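## Task

Take the cardboard tube sitting on the desk and set it down on the floor of the tray on that desk, with the whole tube inside the tray's walls. At the end the tray must be flat and nearly all of it still on the desk. Release the tube and pull the hands away. The robot must not topple or finish leaning, or the task fails. The tube has to stay in place without the robot holding it.

## Robot and tools

ROBOT. A wheeled cart with a differential drive (no sideways motion), a pan/tilt head carrying head_camera, and two small arms, left_arm and right_arm. Each arm has shoulder_pan, shoulder_lift, elbow_flex, wrist_flex, wrist_roll and a gripper, plus a wrist camera (left_wrist_camera, right_wrist_camera). The cart footprint is 0.53 m wide and spans x = -0.35 to 0.07 m. Arm pan axes sit at x = -0.060, y = +0.155 (left) and -0.155 m (right); each shoulder is 0.89 m high, 0.03 m out from its pan axis. Link lengths: upper arm 0.116, forearm 0.135, hand 0.162 m. A fixed-jaw tip reaches roughly 0.44 m from its pan axis at most and cannot go below about 0.55 m above the floor.

FRAMES. Base frame: origin on the floor between the drive wheels, x forward, y left, z up. left_hand and right_hand in results are positions of each fixed-jaw tip in this frame; a held object sits next to that tip on the swinging-jaw side. Hand axes: z out along the fingers, y from swinging jaw toward fixed jaw. The odometry frame is the base frame where the scene began; base_odometry counts wheel rotation only, so wheel slip shows up as travel. Heading is left-positive, -3.142 to 3.142.

execute_actions. Argument actions: a list holding one action or nothing (empty = just report state and images). An action may contain base, joints, or both; they start together. base holds exactly one entry: translate_m (metres, relative drive from the current position, forward positive, -1.4 to 1.4) or rotate_rad (radians, relative turn in place, counter-clockwise positive, -3.2 to 3.2). joints is a map of joint name to absolute target angle in radians; any subset of the 14 names (head_pan_rad, head_tilt_rad, left_arm_/right_arm_ shoulder_pan_rad, shoulder_lift_rad, elbow_flex_rad, wrist_flex_rad, wrist_roll_rad, gripper_rad). Ranges: head_pan -3.2..3.2 (0 ahead, + left); head_tilt -0.76..1.45 (0 level, + down); shoulder_pan -1.919..1.919; shoulder_lift -1.745..1.745; elbow_flex -1.69..1.58; wrist_flex -1.658..1.658; wrist_roll -2.743..2.841; gripper 0..1.919. Done-tolerances are about 0.02 rad for most, 0.1 for shoulder_lift, 0.07 elbow, 0.03 wrist_flex and gripper. Omitted joints may keep pushing toward earlier targets. Unknown keys or out-of-range numbers reject the whole call and nothing moves. One action runs at most 15 s. Speeds: base up to 0.20 m/s and 0.8 rad/s; arm joints 1.3 to 2.0 rad/s; head 1.5; jaws 2.0. Argument cameras: list of head_camera, left_wrist_camera, right_wrist_camera or all; omitted/null/all gives every camera, [] gives none. If a result reports a stop, later motion calls in the same reply are skipped.

wait: seconds 0 to 10; nothing new is commanded; returns state and images. zoom_image: camera plus region [x0, y0, x1, y1] in pixels of that camera's latest full image, origin top-left, at most 504 by 504. read_manual: only licence texts, no motion. finished_scene: scene = the integer number of the current scene; irreversible; report says whether the goal was met, and the next task arrives in its result. Ending a reply without any tool call ends everything.

JOINT CONVENTIONS. Pan 0 points the left arm left and the right arm right; positive pan turns either arm clockwise viewed from above, so straight ahead is +1.571 for left_arm, -1.571 for right_arm. With lift, elbow and wrist_flex all 0 the upper arm stands up, leaning 0.24 rad outward, and forearm and fingers are horizontal; positive values bend downward, and the three summed give how far the fingers aim below horizontal (1.571 = pointing down, possible only if the forearm is no more than 0.08 rad above horizontal). wrist_roll -1.522: jaws close across the arm plane, fixed jaw on the left looking outward; 1.619: fixed jaw on the right; 0.049: closing within the plane, fixed jaw below (level fingers) or toward the pan axis (fingers down). Jaw gap by gripper angle: 0 -> 0.003 m, 0.3 -> 0.026, 0.6 -> 0.049, 1 -> 0.076, 1.919 -> 0.106. With level fingers the hand body juts about 0.08 m up when the fixed jaw is left, down when it is right, so use fixed-jaw-left above furniture.

STOWING. Stowed left_arm: pan -1.75, lift 0.05, elbow 1.35, wrist_flex -1.55, roll -1.52; right_arm identical but pan 1.75. Stowing all at once can jam a hand on the cart; instead send wrist_flex and wrist_roll first, then the other three. Leaving stow, moving the wrists first risks hitting or wedging on the cart. Turning in place with stowed arms needs 0.44 m of free radius around the origin. Turning or reversing right next to a desk can snag the cart's rear and tip the robot.

RESULT LINES. base_status/joint_status per motion: done (base: wheels turned the full amount, even with slip); off_target (resting short, perhaps still pushing: load sag, obstruction, or a tripped motor); time_out (target dropped, holds position); not_followed, with a joint command not followed line and a cause, means a self-collision check refused that arm's targets (gripper still runs) and may retry them on later actions. contact_stop never appears. on_its_own lists uncommanded motion. To stop a blocked joint straining, command its current reading. A Motor temperatures line gives one value per arm joint in joint_positions order; MOTOR HOT appears from 55 °C; at 70 °C an OVER-TEMPERATURE FAULT stops that arm and hot joints go limp until cool, marked limit_stop_at_motor_heat; resend the target afterward.

CAUTIONS. Loaded or far-reaching joints sag toward gravity; offset the next target by the observed sag. Hand positions can be off by a few cm. A joint held over about 0.30 rad from its target for about 2 s trips to 20 % torque; reset by waiting till still, then targeting 0.2 rad from the reading on the side away from the bad target (or 0.04 past a range end; a jaw uses its end). Payload per hand about 0.4 kg fully extended, 0.7 kg within 0.28 m; two hands close in about 1 kg. Grip by commanding up to 0.2 rad below the contact angle; a holding jaw reads off_target. Avoid pulling on objects in front (tipping), arms striking or pressing each other, drops, slams and hard shoves; loose objects may get nudged occasionally. head_camera: 644x476, fy 579.8; left wrist fy 239.1; right wrist fy 387.3.

Each tool is called by a JSON object that holds its "api" and its "payload".

## Session

{"api": "execute_actions", "payload": {"actions": []}}

Scene clock: 0.00 s.
Motor temperatures (°C, as the motors report them): left_arm=[26 27 24 26 26] | right_arm=[24 24 26 28 26]
base_odometry: x=+0.000 y=+0.000 heading=+0.000 (m, m, rad; odometry frame)
base_status: not commanded
joint_positions: head_pan_rad=-0.005 head_tilt_rad=+0.020 left_arm_shoulder_pan_rad=-1.782 left_arm_shoulder_lift_rad=+0.029 left_arm_elbow_flex_rad=+1.291 left_arm_wrist_flex_rad=-1.520 left_arm_wrist_roll_rad=-1.490 left_arm_gripper_rad=+1.920 right_arm_shoulder_pan_rad=+1.784 right_arm_shoulder_lift_rad=+0.007 right_arm_elbow_flex_rad=+1.341 right_arm_wrist_flex_rad=-1.511 right_arm_wrist_roll_rad=-1.534 right_arm_gripper_rad=+1.920
joint_status: not commanded
left_hand: x=-0.3102 y=+0.0934 z=+0.9077 quat_wxyz=(-0.069, -0.628, -0.077, +0.771) (m; base frame)
right_hand: x=-0.3084 y=-0.1091 z=+0.9018 quat_wxyz=(-0.077, +0.643, -0.073, -0.758) (m; base frame)
pictures: head_camera, left_wrist_camera, right_wrist_camera
Images, in order (width x height): head_camera 644x476, left_wrist_camera 644x476, right_wrist_camera 644x476.

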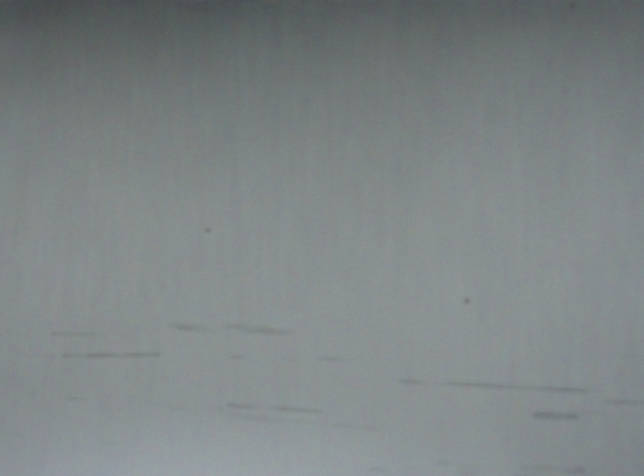

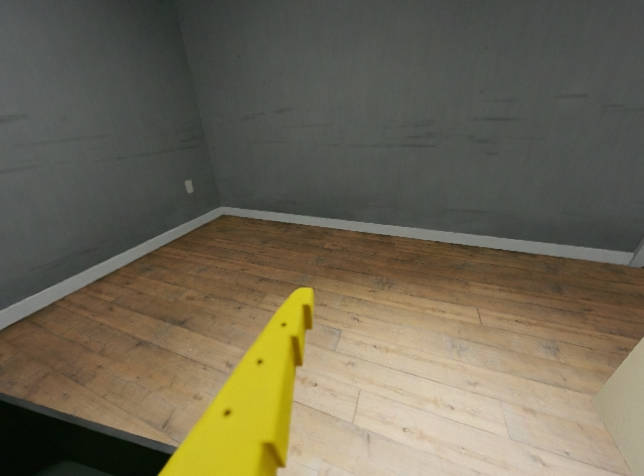

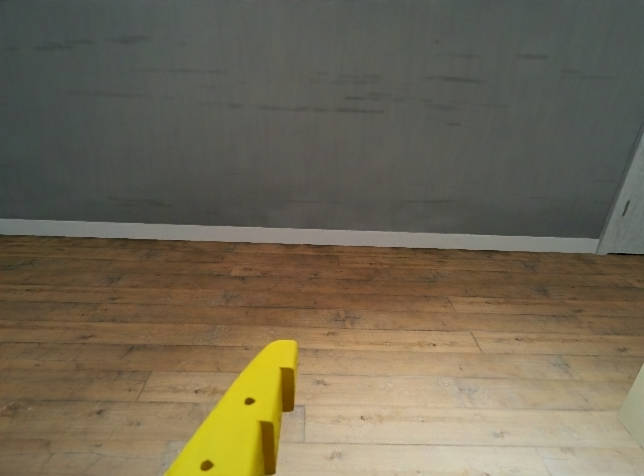

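{"api": "execute_actions", "payload": {"actions": [{"joints":{"head_pan_rad":1.5,"head_tilt_rad":0.5}}], "cameras": ["head_camera"]}}

{"api": "execute_actions", "payload": {"actions": [{"joints":{"head_pan_rad":-1.5,"head_tilt_rad":0.5}}], "cameras": ["head_camera"]}}

Scene clock: 3.93 s.
Motor temperatures (°C, as the motors report them): left_arm=[26 27 24 26 26] | right_arm=[24 24 26 28 26]
base_odometry: x=+0.000 y=+0.000 heading=+0.000 (m, m, rad; odometry frame)
base_status: not commanded
joint_positions: head_pan_rad=+1.490 head_tilt_rad=+0.494 left_arm_shoulder_pan_rad=-1.782 left_arm_shoulder_lift_rad=+0.029 left_arm_elbow_flex_rad=+1.291 left_arm_wrist_flex_rad=-1.520 left_arm_wrist_roll_rad=-1.490 left_arm_gripper_rad=+1.920 right_arm_shoulder_pan_rad=+1.784 right_arm_shoulder_lift_rad=+0.007 right_arm_elbow_flex_rad=+1.341 right_arm_wrist_flex_rad=-1.511 right_arm_wrist_roll_rad=-1.534 right_arm_gripper_rad=+1.920
joint_status: all done
left_hand: x=-0.3102 y=+0.0934 z=+0.9077 quat_wxyz=(-0.069, -0.628, -0.077, +0.771) (m; base frame)
right_hand: x=-0.3084 y=-0.1091 z=+0.9018 quat_wxyz=(-0.077, +0.643, -0.073, -0.758) (m; base frame)
pictures: head_camera
Images, in order (width x height): head_camera 644x476.

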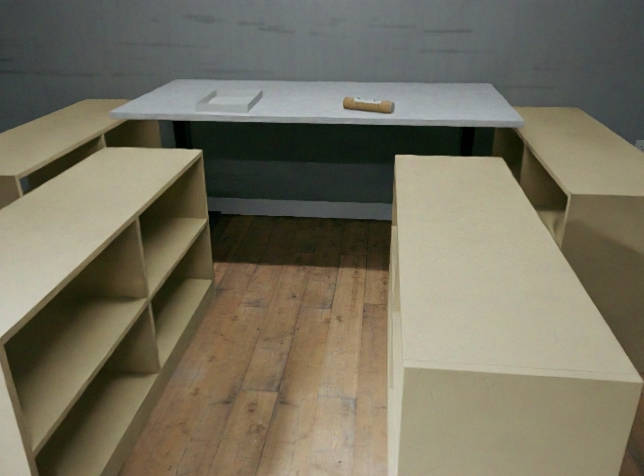

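Scene clock: 6.73 s.
Motor temperatures (°C, as the motors report them): left_arm=[26 27 24 26 26] | right_arm=[24 24 26 28 26]
base_odometry: x=+0.000 y=+0.000 heading=+0.000 (m, m, rad; odometry frame)
base_status: not commanded
joint_positions: head_pan_rad=-1.490 head_tilt_rad=+0.494 left_arm_shoulder_pan_rad=-1.782 left_arm_shoulder_lift_rad=+0.029 left_arm_elbow_flex_rad=+1.291 left_arm_wrist_flex_rad=-1.520 left_arm_wrist_roll_rad=-1.490 left_arm_gripper_rad=+1.920 right_arm_shoulder_pan_rad=+1.784 right_arm_shoulder_lift_rad=+0.007 right_arm_elbow_flex_rad=+1.341 right_arm_wrist_flex_rad=-1.511 right_arm_wrist_roll_rad=-1.534 right_arm_gripper_rad=+1.920
joint_status: all done
left_hand: x=-0.3102 y=+0.0934 z=+0.9077 quat_wxyz=(-0.069, -0.628, -0.077, +0.771) (m; base frame)
right_hand: x=-0.3084 y=-0.1091 z=+0.9018 quat_wxyz=(-0.077, +0.643, -0.073, -0.758) (m; base frame)
pictures: head_camera
Images, in order (width x height): head_camera 644x476.

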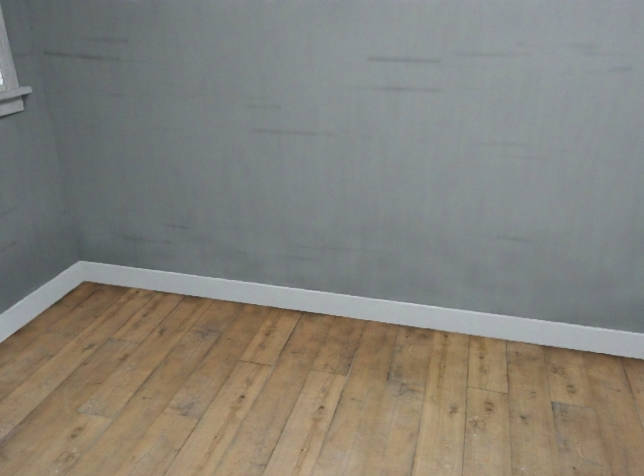

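{"api": "execute_actions", "payload": {"actions": [{"base":{"translate_m":-0.19},"joints":{"head_pan_rad":1.57}}], "cameras": []}}

{"api": "execute_actions", "payload": {"actions": [{"base":{"rotate_rad":1.571},"joints":{"head_pan_rad":0, "head_tilt_rad":0.7}}], "cameras": ["head_camera"]}}

Scene clock: 16.23 s.
Motor temperatures (°C, as the motors report them): left_arm=[26 27 24 26 26] | right_arm=[24 24 26 28 26]
base_odometry: x=-0.190 y=+0.000 heading=+0.000 (m, m, rad; odometry frame)
base_status: done
joint_positions: head_pan_rad=+1.560 head_tilt_rad=+0.494 left_arm_shoulder_pan_rad=-1.782 left_arm_shoulder_lift_rad=+0.029 left_arm_elbow_flex_rad=+1.291 left_arm_wrist_flex_rad=-1.520 left_arm_wrist_roll_rad=-1.490 left_arm_gripper_rad=+1.920 right_arm_shoulder_pan_rad=+1.784 right_arm_shoulder_lift_rad=+0.007 right_arm_elbow_flex_rad=+1.341 right_arm_wrist_flex_rad=-1.511 right_arm_wrist_roll_rad=-1.534 right_arm_gripper_rad=+1.920
joint_status: all done
left_hand: x=-0.3102 y=+0.0934 z=+0.9077 quat_wxyz=(-0.069, -0.628, -0.077, +0.771) (m; base frame)
right_hand: x=-0.3084 y=-0.1091 z=+0.9018 quat_wxyz=(-0.077, +0.643, -0.073, -0.758) (m; base frame)
pictures: none
No camera images: the call's "cameras" was empty. Leave "cameras" out to get every camera's image.

Scene clock: 18.90 s.
Motor temperatures (°C, as the motors report them): left_arm=[26 27 24 26 26] | right_arm=[24 24 26 28 26]
base_odometry: x=-0.191 y=+0.000 heading=+1.570 (m, m, rad; odometry frame)
base_status: done
joint_positions: head_pan_rad=+0.010 head_tilt_rad=+0.694 left_arm_shoulder_pan_rad=-1.782 left_arm_shoulder_lift_rad=+0.029 left_arm_elbow_flex_rad=+1.291 left_arm_wrist_flex_rad=-1.520 left_arm_wrist_roll_rad=-1.490 left_arm_gripper_rad=+1.920 right_arm_shoulder_pan_rad=+1.784 right_arm_shoulder_lift_rad=+0.007 right_arm_elbow_flex_rad=+1.341 right_arm_wrist_flex_rad=-1.511 right_arm_wrist_roll_rad=-1.534 right_arm_gripper_rad=+1.920
joint_status: all done
left_hand: x=-0.3102 y=+0.0934 z=+0.9077 quat_wxyz=(-0.069, -0.628, -0.077, +0.771) (m; base frame)
right_hand: x=-0.3084 y=-0.1091 z=+0.9018 quat_wxyz=(-0.077, +0.643, -0.073, -0.758) (m; base frame)
pictures: head_camera
Images, in order (width x height): head_camera 644x476.

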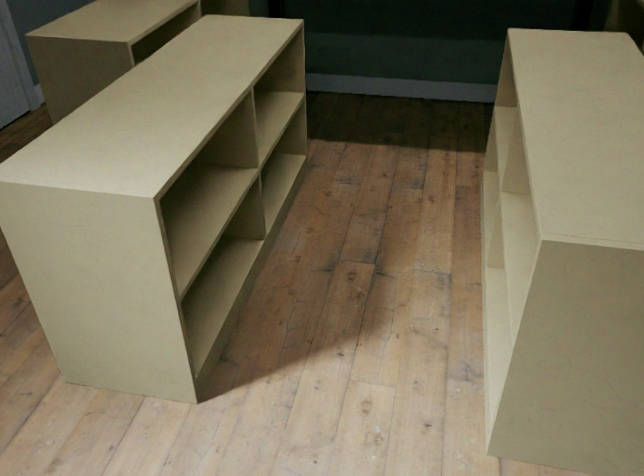

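{"api": "execute_actions", "payload": {"actions": [{"base":{"rotate_rad":0.4}}], "cameras": []}}

{"api": "execute_actions", "payload": {"actions": [{"base":{"translate_m":0.215}}], "cameras": []}}

{"api": "execute_actions", "payload": {"actions": [{"base":{"rotate_rad":-0.62}}], "cameras": ["head_camera"]}}

Scene clock: 27.07 s.
Motor temperatures (°C, as the motors report them): left_arm=[26 27 24 26 26] | right_arm=[24 24 26 28 26]
base_odometry: x=-0.191 y=-0.001 heading=+1.969 (m, m, rad; odometry frame)
base_status: done
joint_positions: head_pan_rad=+0.010 head_tilt_rad=+0.694 left_arm_shoulder_pan_rad=-1.782 left_arm_shoulder_lift_rad=+0.029 left_arm_elbow_flex_rad=+1.291 left_arm_wrist_flex_rad=-1.520 left_arm_wrist_roll_rad=-1.490 left_arm_gripper_rad=+1.920 right_arm_shoulder_pan_rad=+1.784 right_arm_shoulder_lift_rad=+0.007 right_arm_elbow_flex_rad=+1.341 right_arm_wrist_flex_rad=-1.511 right_arm_wrist_roll_rad=-1.534 right_arm_gripper_rad=+1.920
joint_status: not commanded
left_hand: x=-0.3102 y=+0.0934 z=+0.9077 quat_wxyz=(-0.069, -0.628, -0.077, +0.771) (m; base frame)
right_hand: x=-0.3084 y=-0.1091 z=+0.9018 quat_wxyz=(-0.077, +0.643, -0.073, -0.758) (m; base frame)
pictures: none
No camera images: the call's "cameras" was empty. Leave "cameras" out to get every camera's image.

Scene clock: 28.90 s.
Motor temperatures (°C, as the motors report them): left_arm=[26 27 24 26 26] | right_arm=[24 24 26 28 26]
base_odometry: x=-0.275 y=+0.197 heading=+1.971 (m, m, rad; odometry frame)
base_status: done
joint_positions: head_pan_rad=+0.010 head_tilt_rad=+0.694 left_arm_shoulder_pan_rad=-1.782 left_arm_shoulder_lift_rad=+0.029 left_arm_elbow_flex_rad=+1.291 left_arm_wrist_flex_rad=-1.520 left_arm_wrist_roll_rad=-1.490 left_arm_gripper_rad=+1.920 right_arm_shoulder_pan_rad=+1.784 right_arm_shoulder_lift_rad=+0.007 right_arm_elbow_flex_rad=+1.341 right_arm_wrist_flex_rad=-1.511 right_arm_wrist_roll_rad=-1.534 right_arm_gripper_rad=+1.920
joint_status: not commanded
left_hand: x=-0.3102 y=+0.0934 z=+0.9077 quat_wxyz=(-0.069, -0.628, -0.077, +0.771) (m; base frame)
right_hand: x=-0.3084 y=-0.1091 z=+0.9018 quat_wxyz=(-0.077, +0.643, -0.073, -0.758) (m; base frame)
pictures: none
No camera images: the call's "cameras" was empty. Leave "cameras" out to get every camera's image.

Scene clock: 30.37 s.
Motor temperatures (°C, as the motors report them): left_arm=[26 27 24 26 26] | right_arm=[24 24 26 28 26]
base_odometry: x=-0.275 y=+0.197 heading=+1.352 (m, m, rad; odometry frame)
base_status: done
joint_positions: head_pan_rad=+0.010 head_tilt_rad=+0.694 left_arm_shoulder_pan_rad=-1.782 left_arm_shoulder_lift_rad=+0.029 left_arm_elbow_flex_rad=+1.291 left_arm_wrist_flex_rad=-1.520 left_arm_wrist_roll_rad=-1.490 left_arm_gripper_rad=+1.920 right_arm_shoulder_pan_rad=+1.784 right_arm_shoulder_lift_rad=+0.007 right_arm_elbow_flex_rad=+1.341 right_arm_wrist_flex_rad=-1.511 right_arm_wrist_roll_rad=-1.534 right_arm_gripper_rad=+1.920
joint_status: not commanded
left_hand: x=-0.3102 y=+0.0934 z=+0.9077 quat_wxyz=(-0.069, -0.628, -0.077, +0.771) (m; base frame)
right_hand: x=-0.3084 y=-0.1091 z=+0.9018 quat_wxyz=(-0.077, +0.643, -0.073, -0.758) (m; base frame)
pictures: head_camera
Images, in order (width x height): head_camera 644x476.

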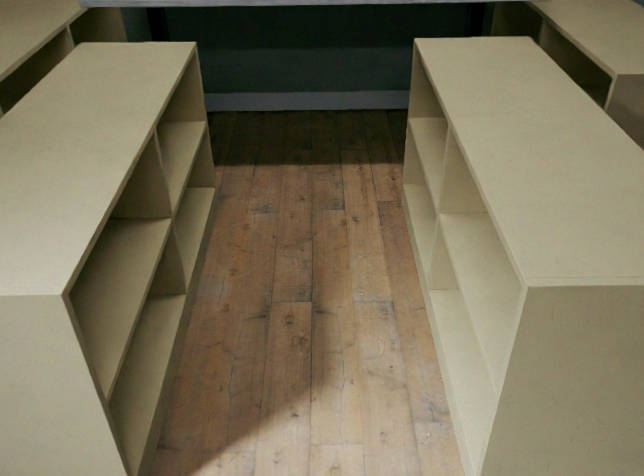

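{"api": "execute_actions", "payload": {"actions": [{"base":{"rotate_rad":0.03}}], "cameras": []}}

{"api": "execute_actions", "payload": {"actions": [{"base":{"translate_m":0.8}}], "cameras": ["head_camera"]}}

Scene clock: 33.73 s.
Motor temperatures (°C, as the motors report them): left_arm=[26 27 24 26 26] | right_arm=[24 24 26 28 26]
base_odometry: x=-0.275 y=+0.197 heading=+1.383 (m, m, rad; odometry frame)
base_status: done
joint_positions: head_pan_rad=+0.010 head_tilt_rad=+0.694 left_arm_shoulder_pan_rad=-1.782 left_arm_shoulder_lift_rad=+0.029 left_arm_elbow_flex_rad=+1.291 left_arm_wrist_flex_rad=-1.520 left_arm_wrist_roll_rad=-1.490 left_arm_gripper_rad=+1.920 right_arm_shoulder_pan_rad=+1.784 right_arm_shoulder_lift_rad=+0.007 right_arm_elbow_flex_rad=+1.341 right_arm_wrist_flex_rad=-1.511 right_arm_wrist_roll_rad=-1.534 right_arm_gripper_rad=+1.920
joint_status: not commanded
left_hand: x=-0.3102 y=+0.0934 z=+0.9077 quat_wxyz=(-0.069, -0.628, -0.077, +0.771) (m; base frame)
right_hand: x=-0.3084 y=-0.1091 z=+0.9018 quat_wxyz=(-0.077, +0.643, -0.073, -0.758) (m; base frame)
pictures: none
No camera images: the call's "cameras" was empty. Leave "cameras" out to get every camera's image.

Scene clock: 38.57 s.
Motor temperatures (°C, as the motors report them): left_arm=[26 27 24 26 26] | right_arm=[24 24 26 28 26]
base_odometry: x=-0.123 y=+0.983 heading=+1.382 (m, m, rad; odometry frame)
base_status: done
joint_positions: head_pan_rad=+0.010 head_tilt_rad=+0.694 left_arm_shoulder_pan_rad=-1.782 left_arm_shoulder_lift_rad=+0.029 left_arm_elbow_flex_rad=+1.291 left_arm_wrist_flex_rad=-1.520 left_arm_wrist_roll_rad=-1.490 left_arm_gripper_rad=+1.920 right_arm_shoulder_pan_rad=+1.784 right_arm_shoulder_lift_rad=+0.007 right_arm_elbow_flex_rad=+1.341 right_arm_wrist_flex_rad=-1.511 right_arm_wrist_roll_rad=-1.534 right_arm_gripper_rad=+1.920
joint_status: not commanded
left_hand: x=-0.3102 y=+0.0934 z=+0.9077 quat_wxyz=(-0.069, -0.628, -0.077, +0.771) (m; base frame)
right_hand: x=-0.3084 y=-0.1091 z=+0.9018 quat_wxyz=(-0.077, +0.643, -0.073, -0.758) (m; base frame)
pictures: head_camera
Images, in order (width x height): head_camera 644x476.

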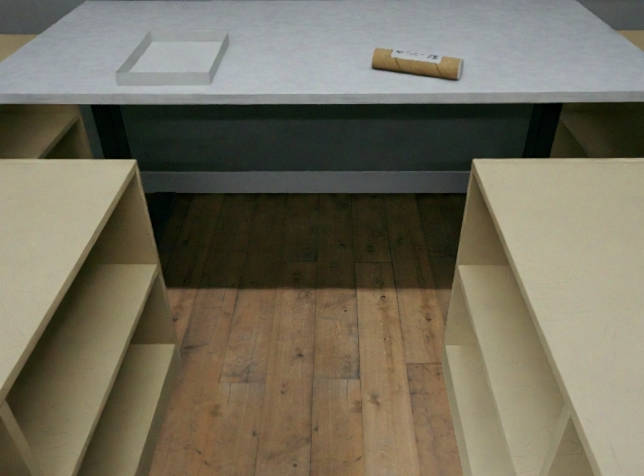

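{"api": "execute_actions", "payload": {"actions": [{"base":{"translate_m":0.7},"joints":{"left_arm_shoulder_pan_rad":1.3,"right_arm_shoulder_pan_rad":-1.3}}], "cameras": ["head_camera"]}}

Scene clock: 52.97 s.
Motor temperatures (°C, as the motors report them): left_arm=[26 27 24 26 26] | right_arm=[24 24 26 28 26]
base_odometry: x=+0.008 y=+1.670 heading=+1.382 (m, m, rad; odometry frame)
base_status: done
joint_positions: head_pan_rad=+0.010 head_tilt_rad=+0.695 left_arm_shoulder_pan_rad=+1.292 left_arm_shoulder_lift_rad=+0.029 left_arm_elbow_flex_rad=+1.291 left_arm_wrist_flex_rad=-1.520 left_arm_wrist_roll_rad=-1.490 left_arm_gripper_rad=+1.920 right_arm_shoulder_pan_rad=-1.293 right_arm_shoulder_lift_rad=+0.007 right_arm_elbow_flex_rad=+1.341 right_arm_wrist_flex_rad=-1.511 right_arm_wrist_roll_rad=-1.534 right_arm_gripper_rad=+1.920
joint_status: all done
left_hand: x=+0.1855 y=+0.2333 z=+0.9077 quat_wxyz=(+0.768, -0.098, +0.625, +0.095) (m; base frame)
right_hand: x=+0.1849 y=-0.2168 z=+0.9018 quat_wxyz=(+0.755, +0.093, +0.641, -0.101) (m; base frame)
pictures: head_camera
Images, in order (width x height): head_camera 644x476.

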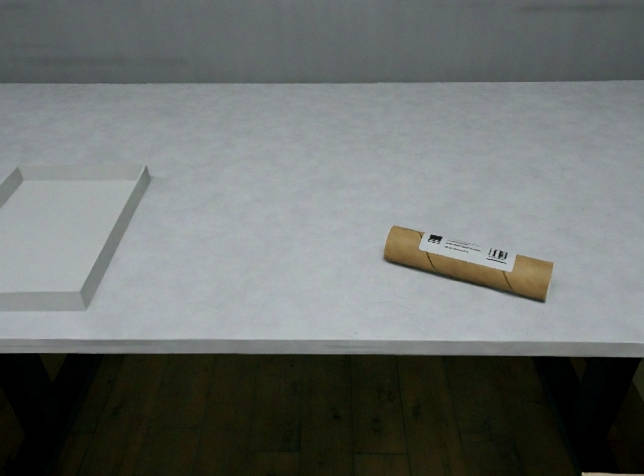

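{"api": "execute_actions", "payload": {"actions": [{"base":{"translate_m":0.22},"joints":{"head_tilt_rad":0.95}}], "cameras": ["head_camera"]}}

Scene clock: 58.17 s.
Motor temperatures (°C, as the motors report them): left_arm=[26 27 24 26 26] | right_arm=[24 24 26 28 26]
base_odometry: x=+0.050 y=+1.883 heading=+1.371 (m, m, rad; odometry frame)
base_status: translate_m time_out (by the wheels' count: +0.217 of +0.220)
joint_positions: head_pan_rad=+0.010 head_tilt_rad=+0.945 left_arm_shoulder_pan_rad=+1.292 left_arm_shoulder_lift_rad=+0.029 left_arm_elbow_flex_rad=+1.291 left_arm_wrist_flex_rad=-1.520 left_arm_wrist_roll_rad=-1.490 left_arm_gripper_rad=+1.920 right_arm_shoulder_pan_rad=-1.295 right_arm_shoulder_lift_rad=+0.007 right_arm_elbow_flex_rad=+1.341 right_arm_wrist_flex_rad=-1.511 right_arm_wrist_roll_rad=-1.534 right_arm_gripper_rad=+1.920
joint_status: all done
left_hand: x=+0.1855 y=+0.2333 z=+0.9077 quat_wxyz=(+0.768, -0.098, +0.625, +0.095) (m; base frame)
right_hand: x=+0.1850 y=-0.2164 z=+0.9018 quat_wxyz=(+0.756, +0.093, +0.641, -0.100) (m; base frame)
pictures: head_camera
Images, in order (width x height): head_camera 644x476.

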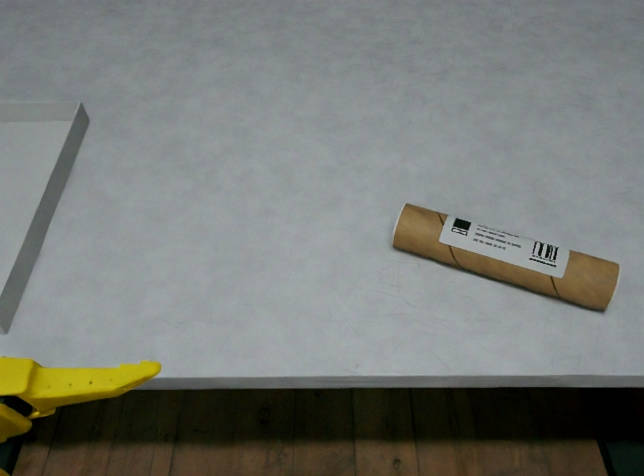

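{"api": "execute_actions", "payload": {"actions": [{"joints":{"right_arm_shoulder_pan_rad":-1.571,"right_arm_shoulder_lift_rad":0.5,"right_arm_elbow_flex_rad":-0.6,"right_arm_wrist_flex_rad":1.45,"right_arm_wrist_roll_rad":0.049,"right_arm_gripper_rad":1.2}}], "cameras": ["head_camera","right_wrist_camera"]}}

Scene clock: 74.27 s.
Motor temperatures (°C, as the motors report them): left_arm=[26 27 24 26 26] | right_arm=[24 24 26 28 26]
base_odometry: x=+0.050 y=+1.883 heading=+1.371 (m, m, rad; odometry frame)
base_status: not commanded
joint_positions: head_pan_rad=+0.010 head_tilt_rad=+0.945 left_arm_shoulder_pan_rad=+1.292 left_arm_shoulder_lift_rad=+0.029 left_arm_elbow_flex_rad=+1.291 left_arm_wrist_flex_rad=-1.520 left_arm_wrist_roll_rad=-1.490 left_arm_gripper_rad=+1.920 right_arm_shoulder_pan_rad=-1.563 right_arm_shoulder_lift_rad=+0.522 right_arm_elbow_flex_rad=-0.564 right_arm_wrist_flex_rad=+1.441 right_arm_wrist_roll_rad=+0.041 right_arm_gripper_rad=+1.207
joint_status: all done
left_hand: x=+0.1855 y=+0.2333 z=+0.9077 quat_wxyz=(+0.768, -0.098, +0.625, +0.095) (m; base frame)
right_hand: x=+0.2050 y=-0.1574 z=+0.8289 quat_wxyz=(+0.061, -0.699, +0.710, -0.061) (m; base frame)
pictures: head_camera, right_wrist_camera
Images, in order (width x height): head_camera 644x476, right_wrist_camera 644x476.

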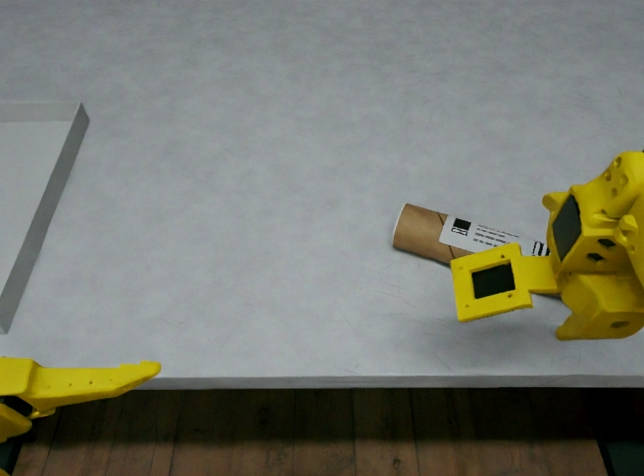

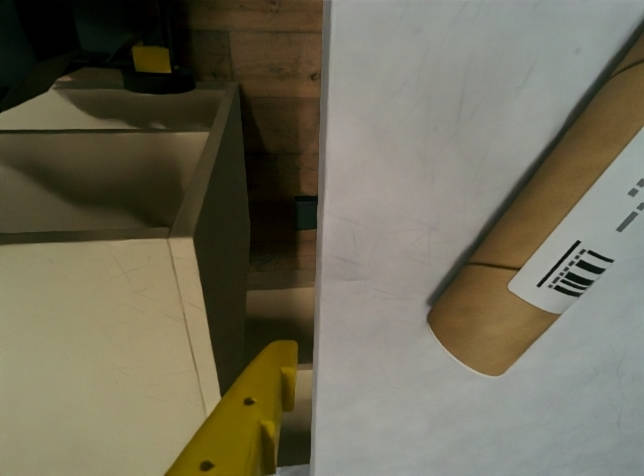

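{"api": "execute_actions", "payload": {"actions": [{"base":{"translate_m":0.06}}], "cameras": ["head_camera","right_wrist_camera"]}}

Scene clock: 79.67 s.
Motor temperatures (°C, as the motors report them): left_arm=[26 27 24 26 26] | right_arm=[24 24 26 28 26]
base_odometry: x=+0.062 y=+1.939 heading=+1.358 (m, m, rad; odometry frame)
base_status: translate_m time_out (by the wheels' count: +0.057 of +0.060)
joint_positions: head_pan_rad=+0.010 head_tilt_rad=+0.945 left_arm_shoulder_pan_rad=+1.292 left_arm_shoulder_lift_rad=+0.029 left_arm_elbow_flex_rad=+1.291 left_arm_wrist_flex_rad=-1.520 left_arm_wrist_roll_rad=-1.490 left_arm_gripper_rad=+1.920 right_arm_shoulder_pan_rad=-1.565 right_arm_shoulder_lift_rad=+0.522 right_arm_elbow_flex_rad=-0.564 right_arm_wrist_flex_rad=+1.442 right_arm_wrist_roll_rad=+0.041 right_arm_gripper_rad=+1.207
joint_status: not commanded
left_hand: x=+0.1855 y=+0.2333 z=+0.9077 quat_wxyz=(+0.768, -0.098, +0.625, +0.095) (m; base frame)
right_hand: x=+0.2048 y=-0.1570 z=+0.8289 quat_wxyz=(+0.060, -0.700, +0.709, -0.060) (m; base frame)
pictures: head_camera, right_wrist_camera
Images, in order (width x height): head_camera 644x476, right_wrist_camera 644x476.

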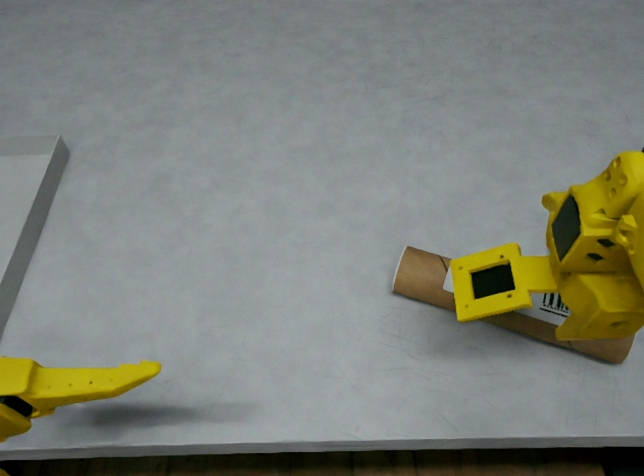

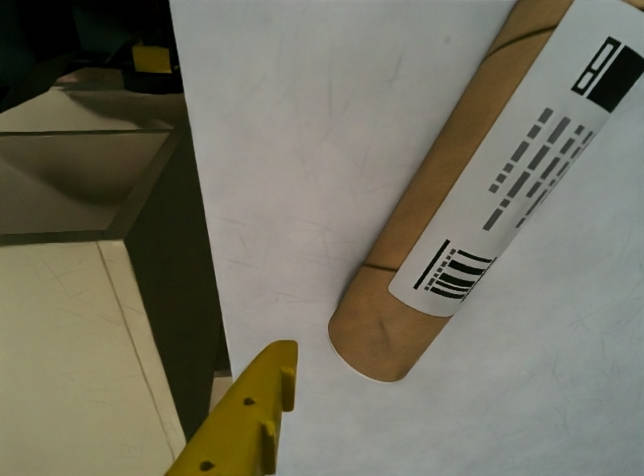

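{"api": "execute_actions", "payload": {"actions": [{"joints":{"right_arm_shoulder_pan_rad":-1.79,"right_arm_shoulder_lift_rad":0.62,"right_arm_elbow_flex_rad":-0.55,"right_arm_wrist_flex_rad":1.3,"right_arm_wrist_roll_rad":-0.5}}], "cameras": ["head_camera","right_wrist_camera"]}}

Scene clock: 87.17 s.
Motor temperatures (°C, as the motors report them): left_arm=[26 27 24 26 26] | right_arm=[24 24 26 28 26]
base_odometry: x=+0.062 y=+1.939 heading=+1.358 (m, m, rad; odometry frame)
base_status: not commanded
joint_positions: head_pan_rad=+0.010 head_tilt_rad=+0.945 left_arm_shoulder_pan_rad=+1.292 left_arm_shoulder_lift_rad=+0.029 left_arm_elbow_flex_rad=+1.291 left_arm_wrist_flex_rad=-1.520 left_arm_wrist_roll_rad=-1.490 left_arm_gripper_rad=+1.920 right_arm_shoulder_pan_rad=-1.784 right_arm_shoulder_lift_rad=+0.640 right_arm_elbow_flex_rad=-0.549 right_arm_wrist_flex_rad=+1.312 right_arm_wrist_roll_rad=-0.492 right_arm_gripper_rad=+1.207
joint_status: all done
left_hand: x=+0.1855 y=+0.2333 z=+0.9077 quat_wxyz=(+0.768, -0.098, +0.625, +0.095) (m; base frame)
right_hand: x=+0.2079 y=-0.0933 z=+0.8009 quat_wxyz=(+0.077, -0.580, +0.810, -0.033) (m; base frame)
pictures: head_camera, right_wrist_camera
Images, in order (width x height): head_camera 644x476, right_wrist_camera 644x476.

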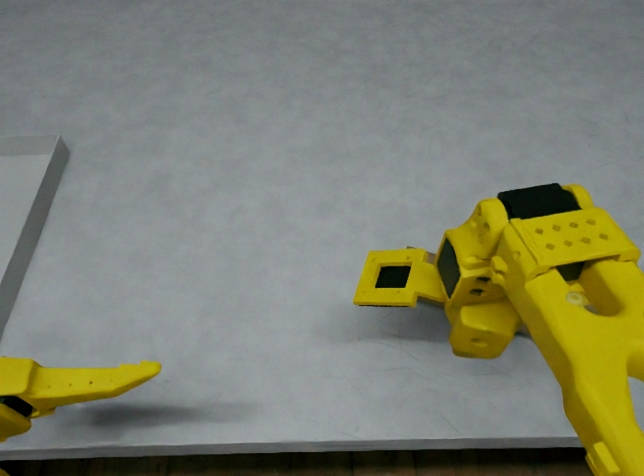

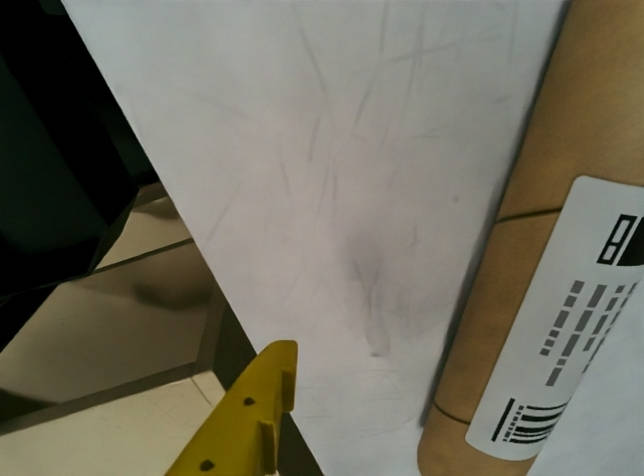

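{"api": "execute_actions", "payload": {"actions": [{"joints":{"right_arm_shoulder_lift_rad":0.77,"right_arm_elbow_flex_rad":-0.504,"right_arm_wrist_flex_rad":0.87,"right_arm_wrist_roll_rad":-0.7}}], "cameras": ["head_camera","right_wrist_camera"]}}

Scene clock: 92.00 s.
Motor temperatures (°C, as the motors report them): left_arm=[26 27 24 26 26] | right_arm=[24 24 26 28 26]
base_odometry: x=+0.062 y=+1.939 heading=+1.358 (m, m, rad; odometry frame)
base_status: not commanded
joint_positions: head_pan_rad=+0.010 head_tilt_rad=+0.945 left_arm_shoulder_pan_rad=+1.292 left_arm_shoulder_lift_rad=+0.029 left_arm_elbow_flex_rad=+1.291 left_arm_wrist_flex_rad=-1.520 left_arm_wrist_roll_rad=-1.490 left_arm_gripper_rad=+1.920 right_arm_shoulder_pan_rad=-1.784 right_arm_shoulder_lift_rad=+0.792 right_arm_elbow_flex_rad=-0.503 right_arm_wrist_flex_rad=+0.884 right_arm_wrist_roll_rad=-0.692 right_arm_gripper_rad=+1.207
joint_status: all done
left_hand: x=+0.1855 y=+0.2333 z=+0.9077 quat_wxyz=(+0.768, -0.098, +0.625, +0.095) (m; base frame)
right_hand: x=+0.2493 y=-0.0830 z=+0.7692 quat_wxyz=(+0.188, -0.489, +0.850, -0.060) (m; base frame)
pictures: head_camera, right_wrist_camera
Images, in order (width x height): head_camera 644x476, right_wrist_camera 644x476.

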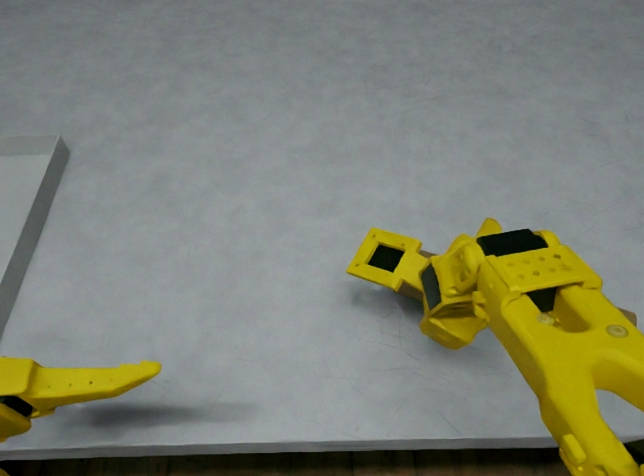

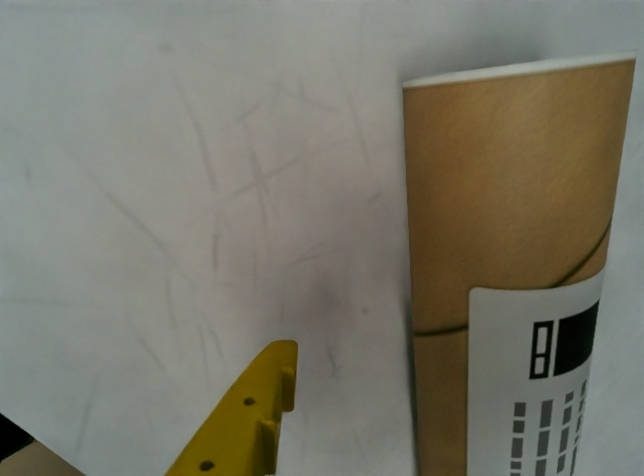

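{"api": "execute_actions", "payload": {"actions": [{"joints":{"right_arm_gripper_rad":0.35}}], "cameras": ["right_wrist_camera"]}}

Scene clock: 94.60 s.
Motor temperatures (°C, as the motors report them): left_arm=[26 27 24 26 26] | right_arm=[24 24 26 28 26]
base_odometry: x=+0.062 y=+1.939 heading=+1.358 (m, m, rad; odometry frame)
base_status: not commanded
joint_positions: head_pan_rad=+0.010 head_tilt_rad=+0.945 left_arm_shoulder_pan_rad=+1.292 left_arm_shoulder_lift_rad=+0.029 left_arm_elbow_flex_rad=+1.291 left_arm_wrist_flex_rad=-1.520 left_arm_wrist_roll_rad=-1.490 left_arm_gripper_rad=+1.920 right_arm_shoulder_pan_rad=-1.784 right_arm_shoulder_lift_rad=+0.792 right_arm_elbow_flex_rad=-0.503 right_arm_wrist_flex_rad=+0.884 right_arm_wrist_roll_rad=-0.692 right_arm_gripper_rad=+0.358
joint_status: all done
left_hand: x=+0.1855 y=+0.2333 z=+0.9077 quat_wxyz=(+0.768, -0.098, +0.625, +0.095) (m; base frame)
right_hand: x=+0.2493 y=-0.0830 z=+0.7692 quat_wxyz=(+0.188, -0.489, +0.850, -0.060) (m; base frame)
pictures: right_wrist_camera
Images, in order (width x height): right_wrist_camera 644x476.

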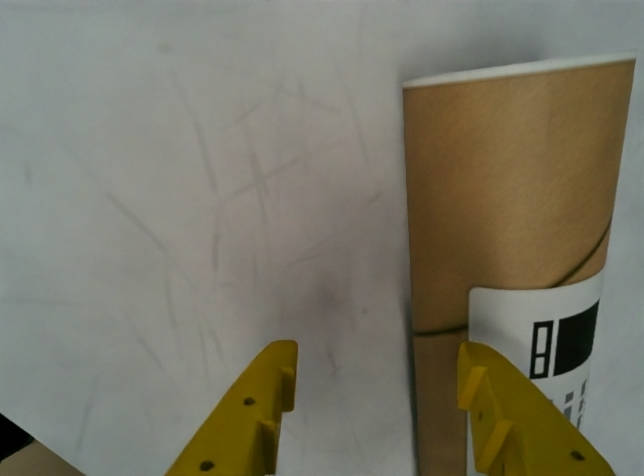

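{"api": "execute_actions", "payload": {"actions": [{"joints":{"right_arm_gripper_rad":1.4}}], "cameras": []}}

{"api": "execute_actions", "payload": {"actions": [{"joints":{"right_arm_shoulder_lift_rad":0.95,"right_arm_elbow_flex_rad":-0.671,"right_arm_wrist_flex_rad":0.70}}], "cameras": ["right_wrist_camera","head_camera"]}}

Scene clock: 100.93 s.
Motor temperatures (°C, as the motors report them): left_arm=[26 27 24 26 26] | right_arm=[24 24 26 28 26]
base_odometry: x=+0.062 y=+1.939 heading=+1.358 (m, m, rad; odometry frame)
base_status: not commanded
joint_positions: head_pan_rad=+0.010 head_tilt_rad=+0.945 left_arm_shoulder_pan_rad=+1.292 left_arm_shoulder_lift_rad=+0.029 left_arm_elbow_flex_rad=+1.291 left_arm_wrist_flex_rad=-1.520 left_arm_wrist_roll_rad=-1.490 left_arm_gripper_rad=+1.920 right_arm_shoulder_pan_rad=-1.784 right_arm_shoulder_lift_rad=+0.792 right_arm_elbow_flex_rad=-0.503 right_arm_wrist_flex_rad=+0.884 right_arm_wrist_roll_rad=-0.692 right_arm_gripper_rad=+1.392
joint_status: all done
left_hand: x=+0.1855 y=+0.2333 z=+0.9077 quat_wxyz=(+0.768, -0.098, +0.625, +0.095) (m; base frame)
right_hand: x=+0.2493 y=-0.0830 z=+0.7692 quat_wxyz=(+0.188, -0.489, +0.850, -0.060) (m; base frame)
pictures: none
No camera images: the call's "cameras" was empty. Leave "cameras" out to get every camera's image.

Scene clock: 101.80 s.
Motor temperatures (°C, as the motors report them): left_arm=[26 27 24 26 26] | right_arm=[24 24 26 28 26]
base_odometry: x=+0.062 y=+1.939 heading=+1.358 (m, m, rad; odometry frame)
base_status: not commanded
joint_positions: head_pan_rad=+0.010 head_tilt_rad=+0.945 left_arm_shoulder_pan_rad=+1.292 left_arm_shoulder_lift_rad=+0.029 left_arm_elbow_flex_rad=+1.291 left_arm_wrist_flex_rad=-1.520 left_arm_wrist_roll_rad=-1.490 left_arm_gripper_rad=+1.920 right_arm_shoulder_pan_rad=-1.784 right_arm_shoulder_lift_rad=+0.975 right_arm_elbow_flex_rad=-0.633 right_arm_wrist_flex_rad=+0.715 right_arm_wrist_roll_rad=-0.692 right_arm_gripper_rad=+1.393
joint_status: all done
left_hand: x=+0.1855 y=+0.2333 z=+0.9077 quat_wxyz=(+0.768, -0.098, +0.625, +0.095) (m; base frame)
right_hand: x=+0.2730 y=-0.0778 z=+0.7510 quat_wxyz=(+0.242, -0.482, +0.839, -0.077) (m; base frame)
pictures: head_camera, right_wrist_camera
Images, in order (width x height): head_camera 644x476, right_wrist_camera 644x476.

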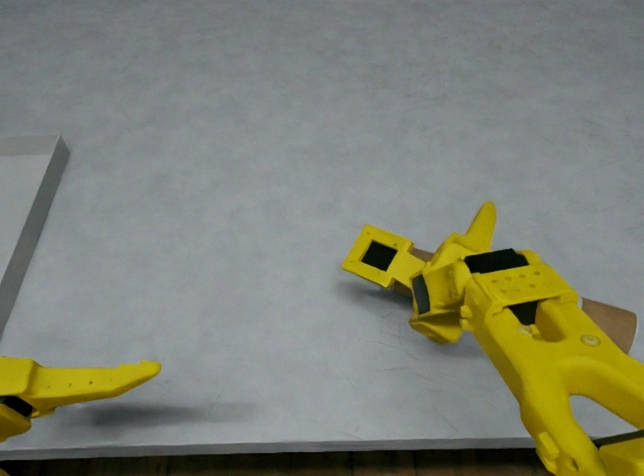

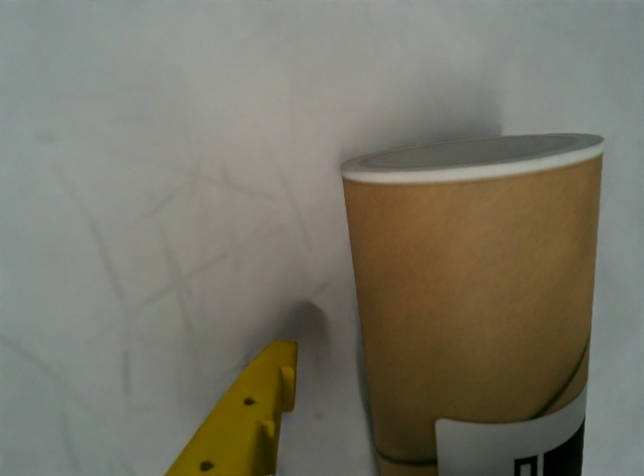

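Close.

{"api": "execute_actions", "payload": {"actions": [{"joints":{"right_arm_gripper_rad":0.35}}], "cameras": ["right_wrist_camera"]}}

Scene clock: 104.53 s.
Motor temperatures (°C, as the motors report them): left_arm=[26 27 24 26 26] | right_arm=[24 24 26 28 26]
base_odometry: x=+0.062 y=+1.939 heading=+1.358 (m, m, rad; odometry frame)
base_status: not commanded
joint_positions: head_pan_rad=+0.010 head_tilt_rad=+0.945 left_arm_shoulder_pan_rad=+1.292 left_arm_shoulder_lift_rad=+0.029 left_arm_elbow_flex_rad=+1.291 left_arm_wrist_flex_rad=-1.520 left_arm_wrist_roll_rad=-1.490 left_arm_gripper_rad=+1.920 right_arm_shoulder_pan_rad=-1.784 right_arm_shoulder_lift_rad=+0.975 right_arm_elbow_flex_rad=-0.652 right_arm_wrist_flex_rad=+0.707 right_arm_wrist_roll_rad=-0.692 right_arm_gripper_rad=+0.361
joint_status: all done
left_hand: x=+0.1855 y=+0.2333 z=+0.9077 quat_wxyz=(+0.768, -0.098, +0.625, +0.095) (m; base frame)
right_hand: x=+0.2774 y=-0.0769 z=+0.7553 quat_wxyz=(+0.254, -0.480, +0.836, -0.081) (m; base frame)
pictures: right_wrist_camera
Images, in order (width x height): right_wrist_camera 644x476.

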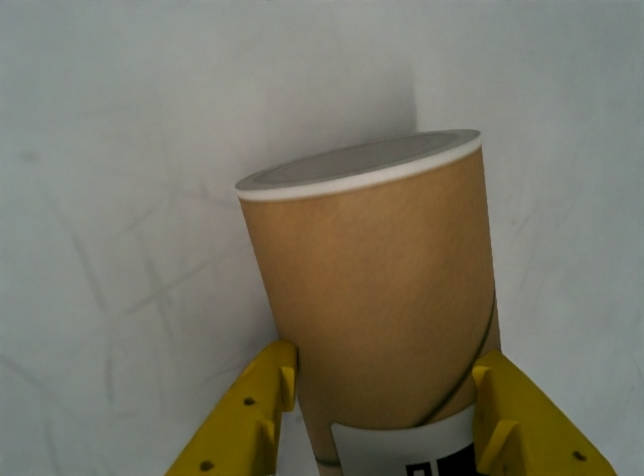

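{"api": "execute_actions", "payload": {"actions": [{"joints":{"right_arm_gripper_rad":0.15}}], "cameras": []}}

{"api": "execute_actions", "payload": {"actions": [{"joints":{"right_arm_shoulder_lift_rad":0.7,"right_arm_elbow_flex_rad":-0.6,"right_arm_wrist_flex_rad":0.9}}], "cameras": ["right_wrist_camera","head_camera"]}}

Scene clock: 107.57 s.
Motor temperatures (°C, as the motors report them): left_arm=[26 27 24 26 26] | right_arm=[24 24 26 28 26]
base_odometry: x=+0.062 y=+1.939 heading=+1.358 (m, m, rad; odometry frame)
base_status: not commanded
joint_positions: head_pan_rad=+0.010 head_tilt_rad=+0.945 left_arm_shoulder_pan_rad=+1.292 left_arm_shoulder_lift_rad=+0.029 left_arm_elbow_flex_rad=+1.291 left_arm_wrist_flex_rad=-1.520 left_arm_wrist_roll_rad=-1.490 left_arm_gripper_rad=+1.920 right_arm_shoulder_pan_rad=-1.784 right_arm_shoulder_lift_rad=+0.967 right_arm_elbow_flex_rad=-0.661 right_arm_wrist_flex_rad=+0.707 right_arm_wrist_roll_rad=-0.692 right_arm_gripper_rad=+0.162
joint_status: all done
left_hand: x=+0.1855 y=+0.2333 z=+0.9077 quat_wxyz=(+0.768, -0.098, +0.625, +0.095) (m; base frame)
right_hand: x=+0.2800 y=-0.0763 z=+0.7597 quat_wxyz=(+0.262, -0.479, +0.834, -0.083) (m; base frame)
pictures: none
No camera images: the call's "cameras" was empty. Leave "cameras" out to get every camera's image.

Scene clock: 108.47 s.
Motor temperatures (°C, as the motors report them): left_arm=[26 27 24 26 26] | right_arm=[24 24 26 28 26]
base_odometry: x=+0.062 y=+1.939 heading=+1.358 (m, m, rad; odometry frame)
base_status: not commanded
joint_positions: head_pan_rad=+0.010 head_tilt_rad=+0.945 left_arm_shoulder_pan_rad=+1.292 left_arm_shoulder_lift_rad=+0.029 left_arm_elbow_flex_rad=+1.291 left_arm_wrist_flex_rad=-1.520 left_arm_wrist_roll_rad=-1.490 left_arm_gripper_rad=+1.920 right_arm_shoulder_pan_rad=-1.787 right_arm_shoulder_lift_rad=+0.760 right_arm_elbow_flex_rad=-0.596 right_arm_wrist_flex_rad=+0.892 right_arm_wrist_roll_rad=-0.692 right_arm_gripper_rad=+0.157
joint_status: all done
left_hand: x=+0.1855 y=+0.2333 z=+0.9077 quat_wxyz=(+0.768, -0.098, +0.625, +0.095) (m; base frame)
right_hand: x=+0.2672 y=-0.0780 z=+0.7968 quat_wxyz=(+0.243, -0.483, +0.838, -0.077) (m; base frame)
pictures: head_camera, right_wrist_camera
Images, in order (width x height): head_camera 644x476, right_wrist_camera 644x476.

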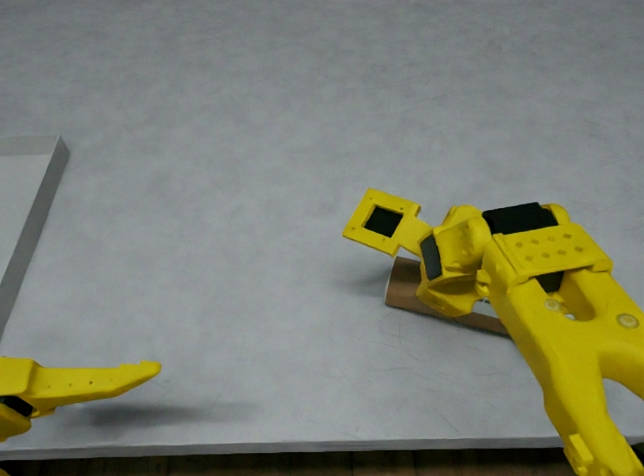

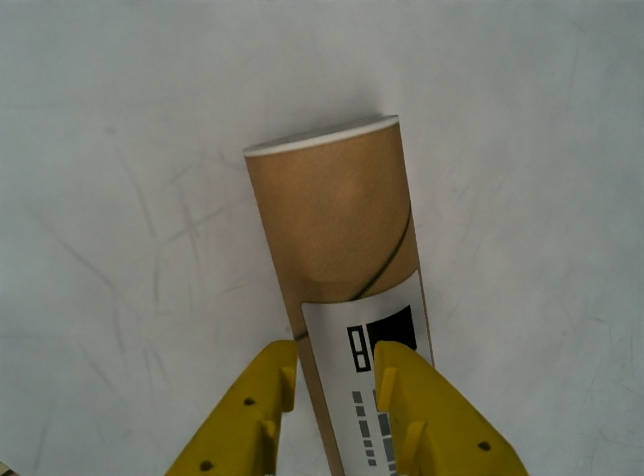

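{"api": "execute_actions", "payload": {"actions": [{"joints":{"right_arm_gripper_rad":1.4}}], "cameras": []}}

{"api": "execute_actions", "payload": {"actions": [{"joints":{"right_arm_shoulder_lift_rad":0.95,"right_arm_elbow_flex_rad":-0.671,"right_arm_wrist_flex_rad":0.70}}], "cameras": []}}

{"api": "execute_actions", "payload": {"actions": [{"joints":{"right_arm_gripper_rad":0.45}}], "cameras": ["right_wrist_camera"]}}

Scene clock: 123.13 s.
Motor temperatures (°C, as the motors report them): left_arm=[26 27 24 26 26] | right_arm=[24 24 26 28 26]
base_odometry: x=+0.062 y=+1.939 heading=+1.358 (m, m, rad; odometry frame)
base_status: not commanded
joint_positions: head_pan_rad=+0.010 head_tilt_rad=+0.945 left_arm_shoulder_pan_rad=+1.292 left_arm_shoulder_lift_rad=+0.029 left_arm_elbow_flex_rad=+1.291 left_arm_wrist_flex_rad=-1.520 left_arm_wrist_roll_rad=-1.490 left_arm_gripper_rad=+1.920 right_arm_shoulder_pan_rad=-1.787 right_arm_shoulder_lift_rad=+0.760 right_arm_elbow_flex_rad=-0.596 right_arm_wrist_flex_rad=+0.892 right_arm_wrist_roll_rad=-0.692 right_arm_gripper_rad=+1.392
joint_status: all done
left_hand: x=+0.1855 y=+0.2333 z=+0.9077 quat_wxyz=(+0.768, -0.098, +0.625, +0.095) (m; base frame)
right_hand: x=+0.2672 y=-0.0780 z=+0.7968 quat_wxyz=(+0.243, -0.483, +0.838, -0.077) (m; base frame)
pictures: none
No camera images: the call's "cameras" was empty. Leave "cameras" out to get every camera's image.

Scene clock: 124.03 s.
Motor temperatures (°C, as the motors report them): left_arm=[26 27 24 26 26] | right_arm=[24 24 26 28 26]
base_odometry: x=+0.062 y=+1.939 heading=+1.358 (m, m, rad; odometry frame)
base_status: not commanded
joint_positions: head_pan_rad=+0.010 head_tilt_rad=+0.945 left_arm_shoulder_pan_rad=+1.292 left_arm_shoulder_lift_rad=+0.029 left_arm_elbow_flex_rad=+1.291 left_arm_wrist_flex_rad=-1.520 left_arm_wrist_roll_rad=-1.490 left_arm_gripper_rad=+1.920 right_arm_shoulder_pan_rad=-1.787 right_arm_shoulder_lift_rad=+0.975 right_arm_elbow_flex_rad=-0.635 right_arm_wrist_flex_rad=+0.715 right_arm_wrist_roll_rad=-0.692 right_arm_gripper_rad=+1.393
joint_status: all done
left_hand: x=+0.1855 y=+0.2333 z=+0.9077 quat_wxyz=(+0.768, -0.098, +0.625, +0.095) (m; base frame)
right_hand: x=+0.2731 y=-0.0768 z=+0.7513 quat_wxyz=(+0.243, -0.483, +0.838, -0.077) (m; base frame)
pictures: none
No camera images: the call's "cameras" was empty. Leave "cameras" out to get every camera's image.

Scene clock: 125.10 s.
Motor temperatures (°C, as the motors report them): left_arm=[26 27 24 26 26] | right_arm=[24 24 26 28 26]
base_odometry: x=+0.062 y=+1.939 heading=+1.358 (m, m, rad; odometry frame)
base_status: not commanded
joint_positions: head_pan_rad=+0.010 head_tilt_rad=+0.945 left_arm_shoulder_pan_rad=+1.292 left_arm_shoulder_lift_rad=+0.029 left_arm_elbow_flex_rad=+1.291 left_arm_wrist_flex_rad=-1.520 left_arm_wrist_roll_rad=-1.490 left_arm_gripper_rad=+1.920 right_arm_shoulder_pan_rad=-1.787 right_arm_shoulder_lift_rad=+0.975 right_arm_elbow_flex_rad=-0.645 right_arm_wrist_flex_rad=+0.711 right_arm_wrist_roll_rad=-0.692 right_arm_gripper_rad=+0.460
joint_status: all done
left_hand: x=+0.1855 y=+0.2333 z=+0.9077 quat_wxyz=(+0.768, -0.098, +0.625, +0.095) (m; base frame)
right_hand: x=+0.2756 y=-0.0762 z=+0.7538 quat_wxyz=(+0.250, -0.482, +0.836, -0.079) (m; base frame)
pictures: right_wrist_camera
Images, in order (width x height): right_wrist_camera 644x476.

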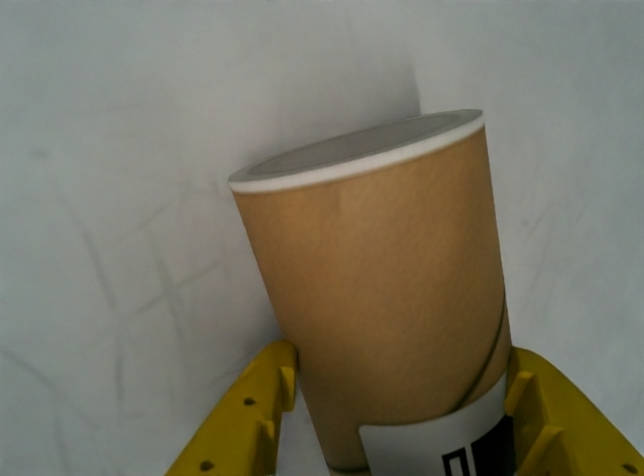

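Now drag it nearer while steepening.

{"api": "execute_actions", "payload": {"actions": [{"joints":{"right_arm_shoulder_lift_rad":0.79,"right_arm_elbow_flex_rad":-0.504,"right_arm_wrist_flex_rad":1.02}}], "cameras": ["right_wrist_camera","head_camera"]}}

Scene clock: 127.47 s.
Motor temperatures (°C, as the motors report them): left_arm=[26 27 24 26 26] | right_arm=[24 24 26 28 26]
base_odometry: x=+0.062 y=+1.939 heading=+1.358 (m, m, rad; odometry frame)
base_status: not commanded
joint_positions: head_pan_rad=+0.010 head_tilt_rad=+0.945 left_arm_shoulder_pan_rad=+1.292 left_arm_shoulder_lift_rad=+0.029 left_arm_elbow_flex_rad=+1.291 left_arm_wrist_flex_rad=-1.520 left_arm_wrist_roll_rad=-1.490 left_arm_gripper_rad=+1.920 right_arm_shoulder_pan_rad=-1.787 right_arm_shoulder_lift_rad=+0.825 right_arm_elbow_flex_rad=-0.510 right_arm_wrist_flex_rad=+1.004 right_arm_wrist_roll_rad=-0.692 right_arm_gripper_rad=+0.459
joint_status: all done
left_hand: x=+0.1855 y=+0.2333 z=+0.9077 quat_wxyz=(+0.768, -0.098, +0.625, +0.095) (m; base frame)
right_hand: x=+0.2284 y=-0.0866 z=+0.7562 quat_wxyz=(+0.120, -0.496, +0.859, -0.038) (m; base frame)
pictures: head_camera, right_wrist_camera
Images, in order (width x height): head_camera 644x476, right_wrist_camera 644x476.

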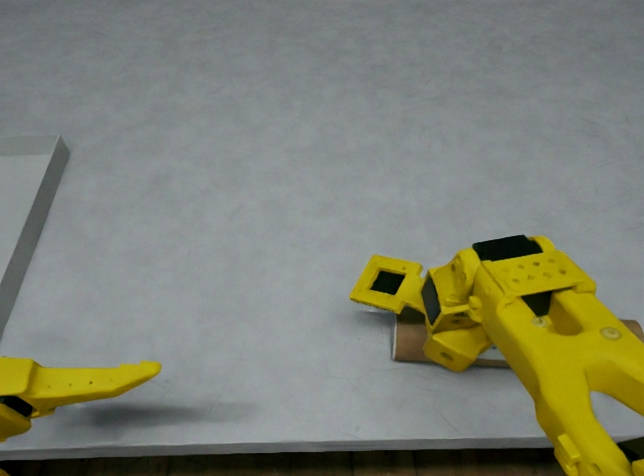

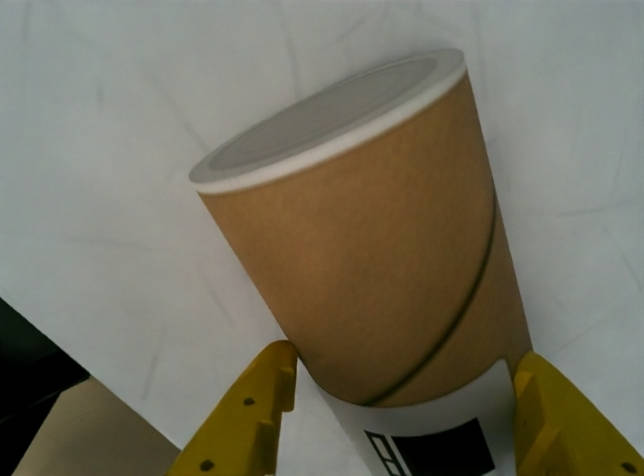

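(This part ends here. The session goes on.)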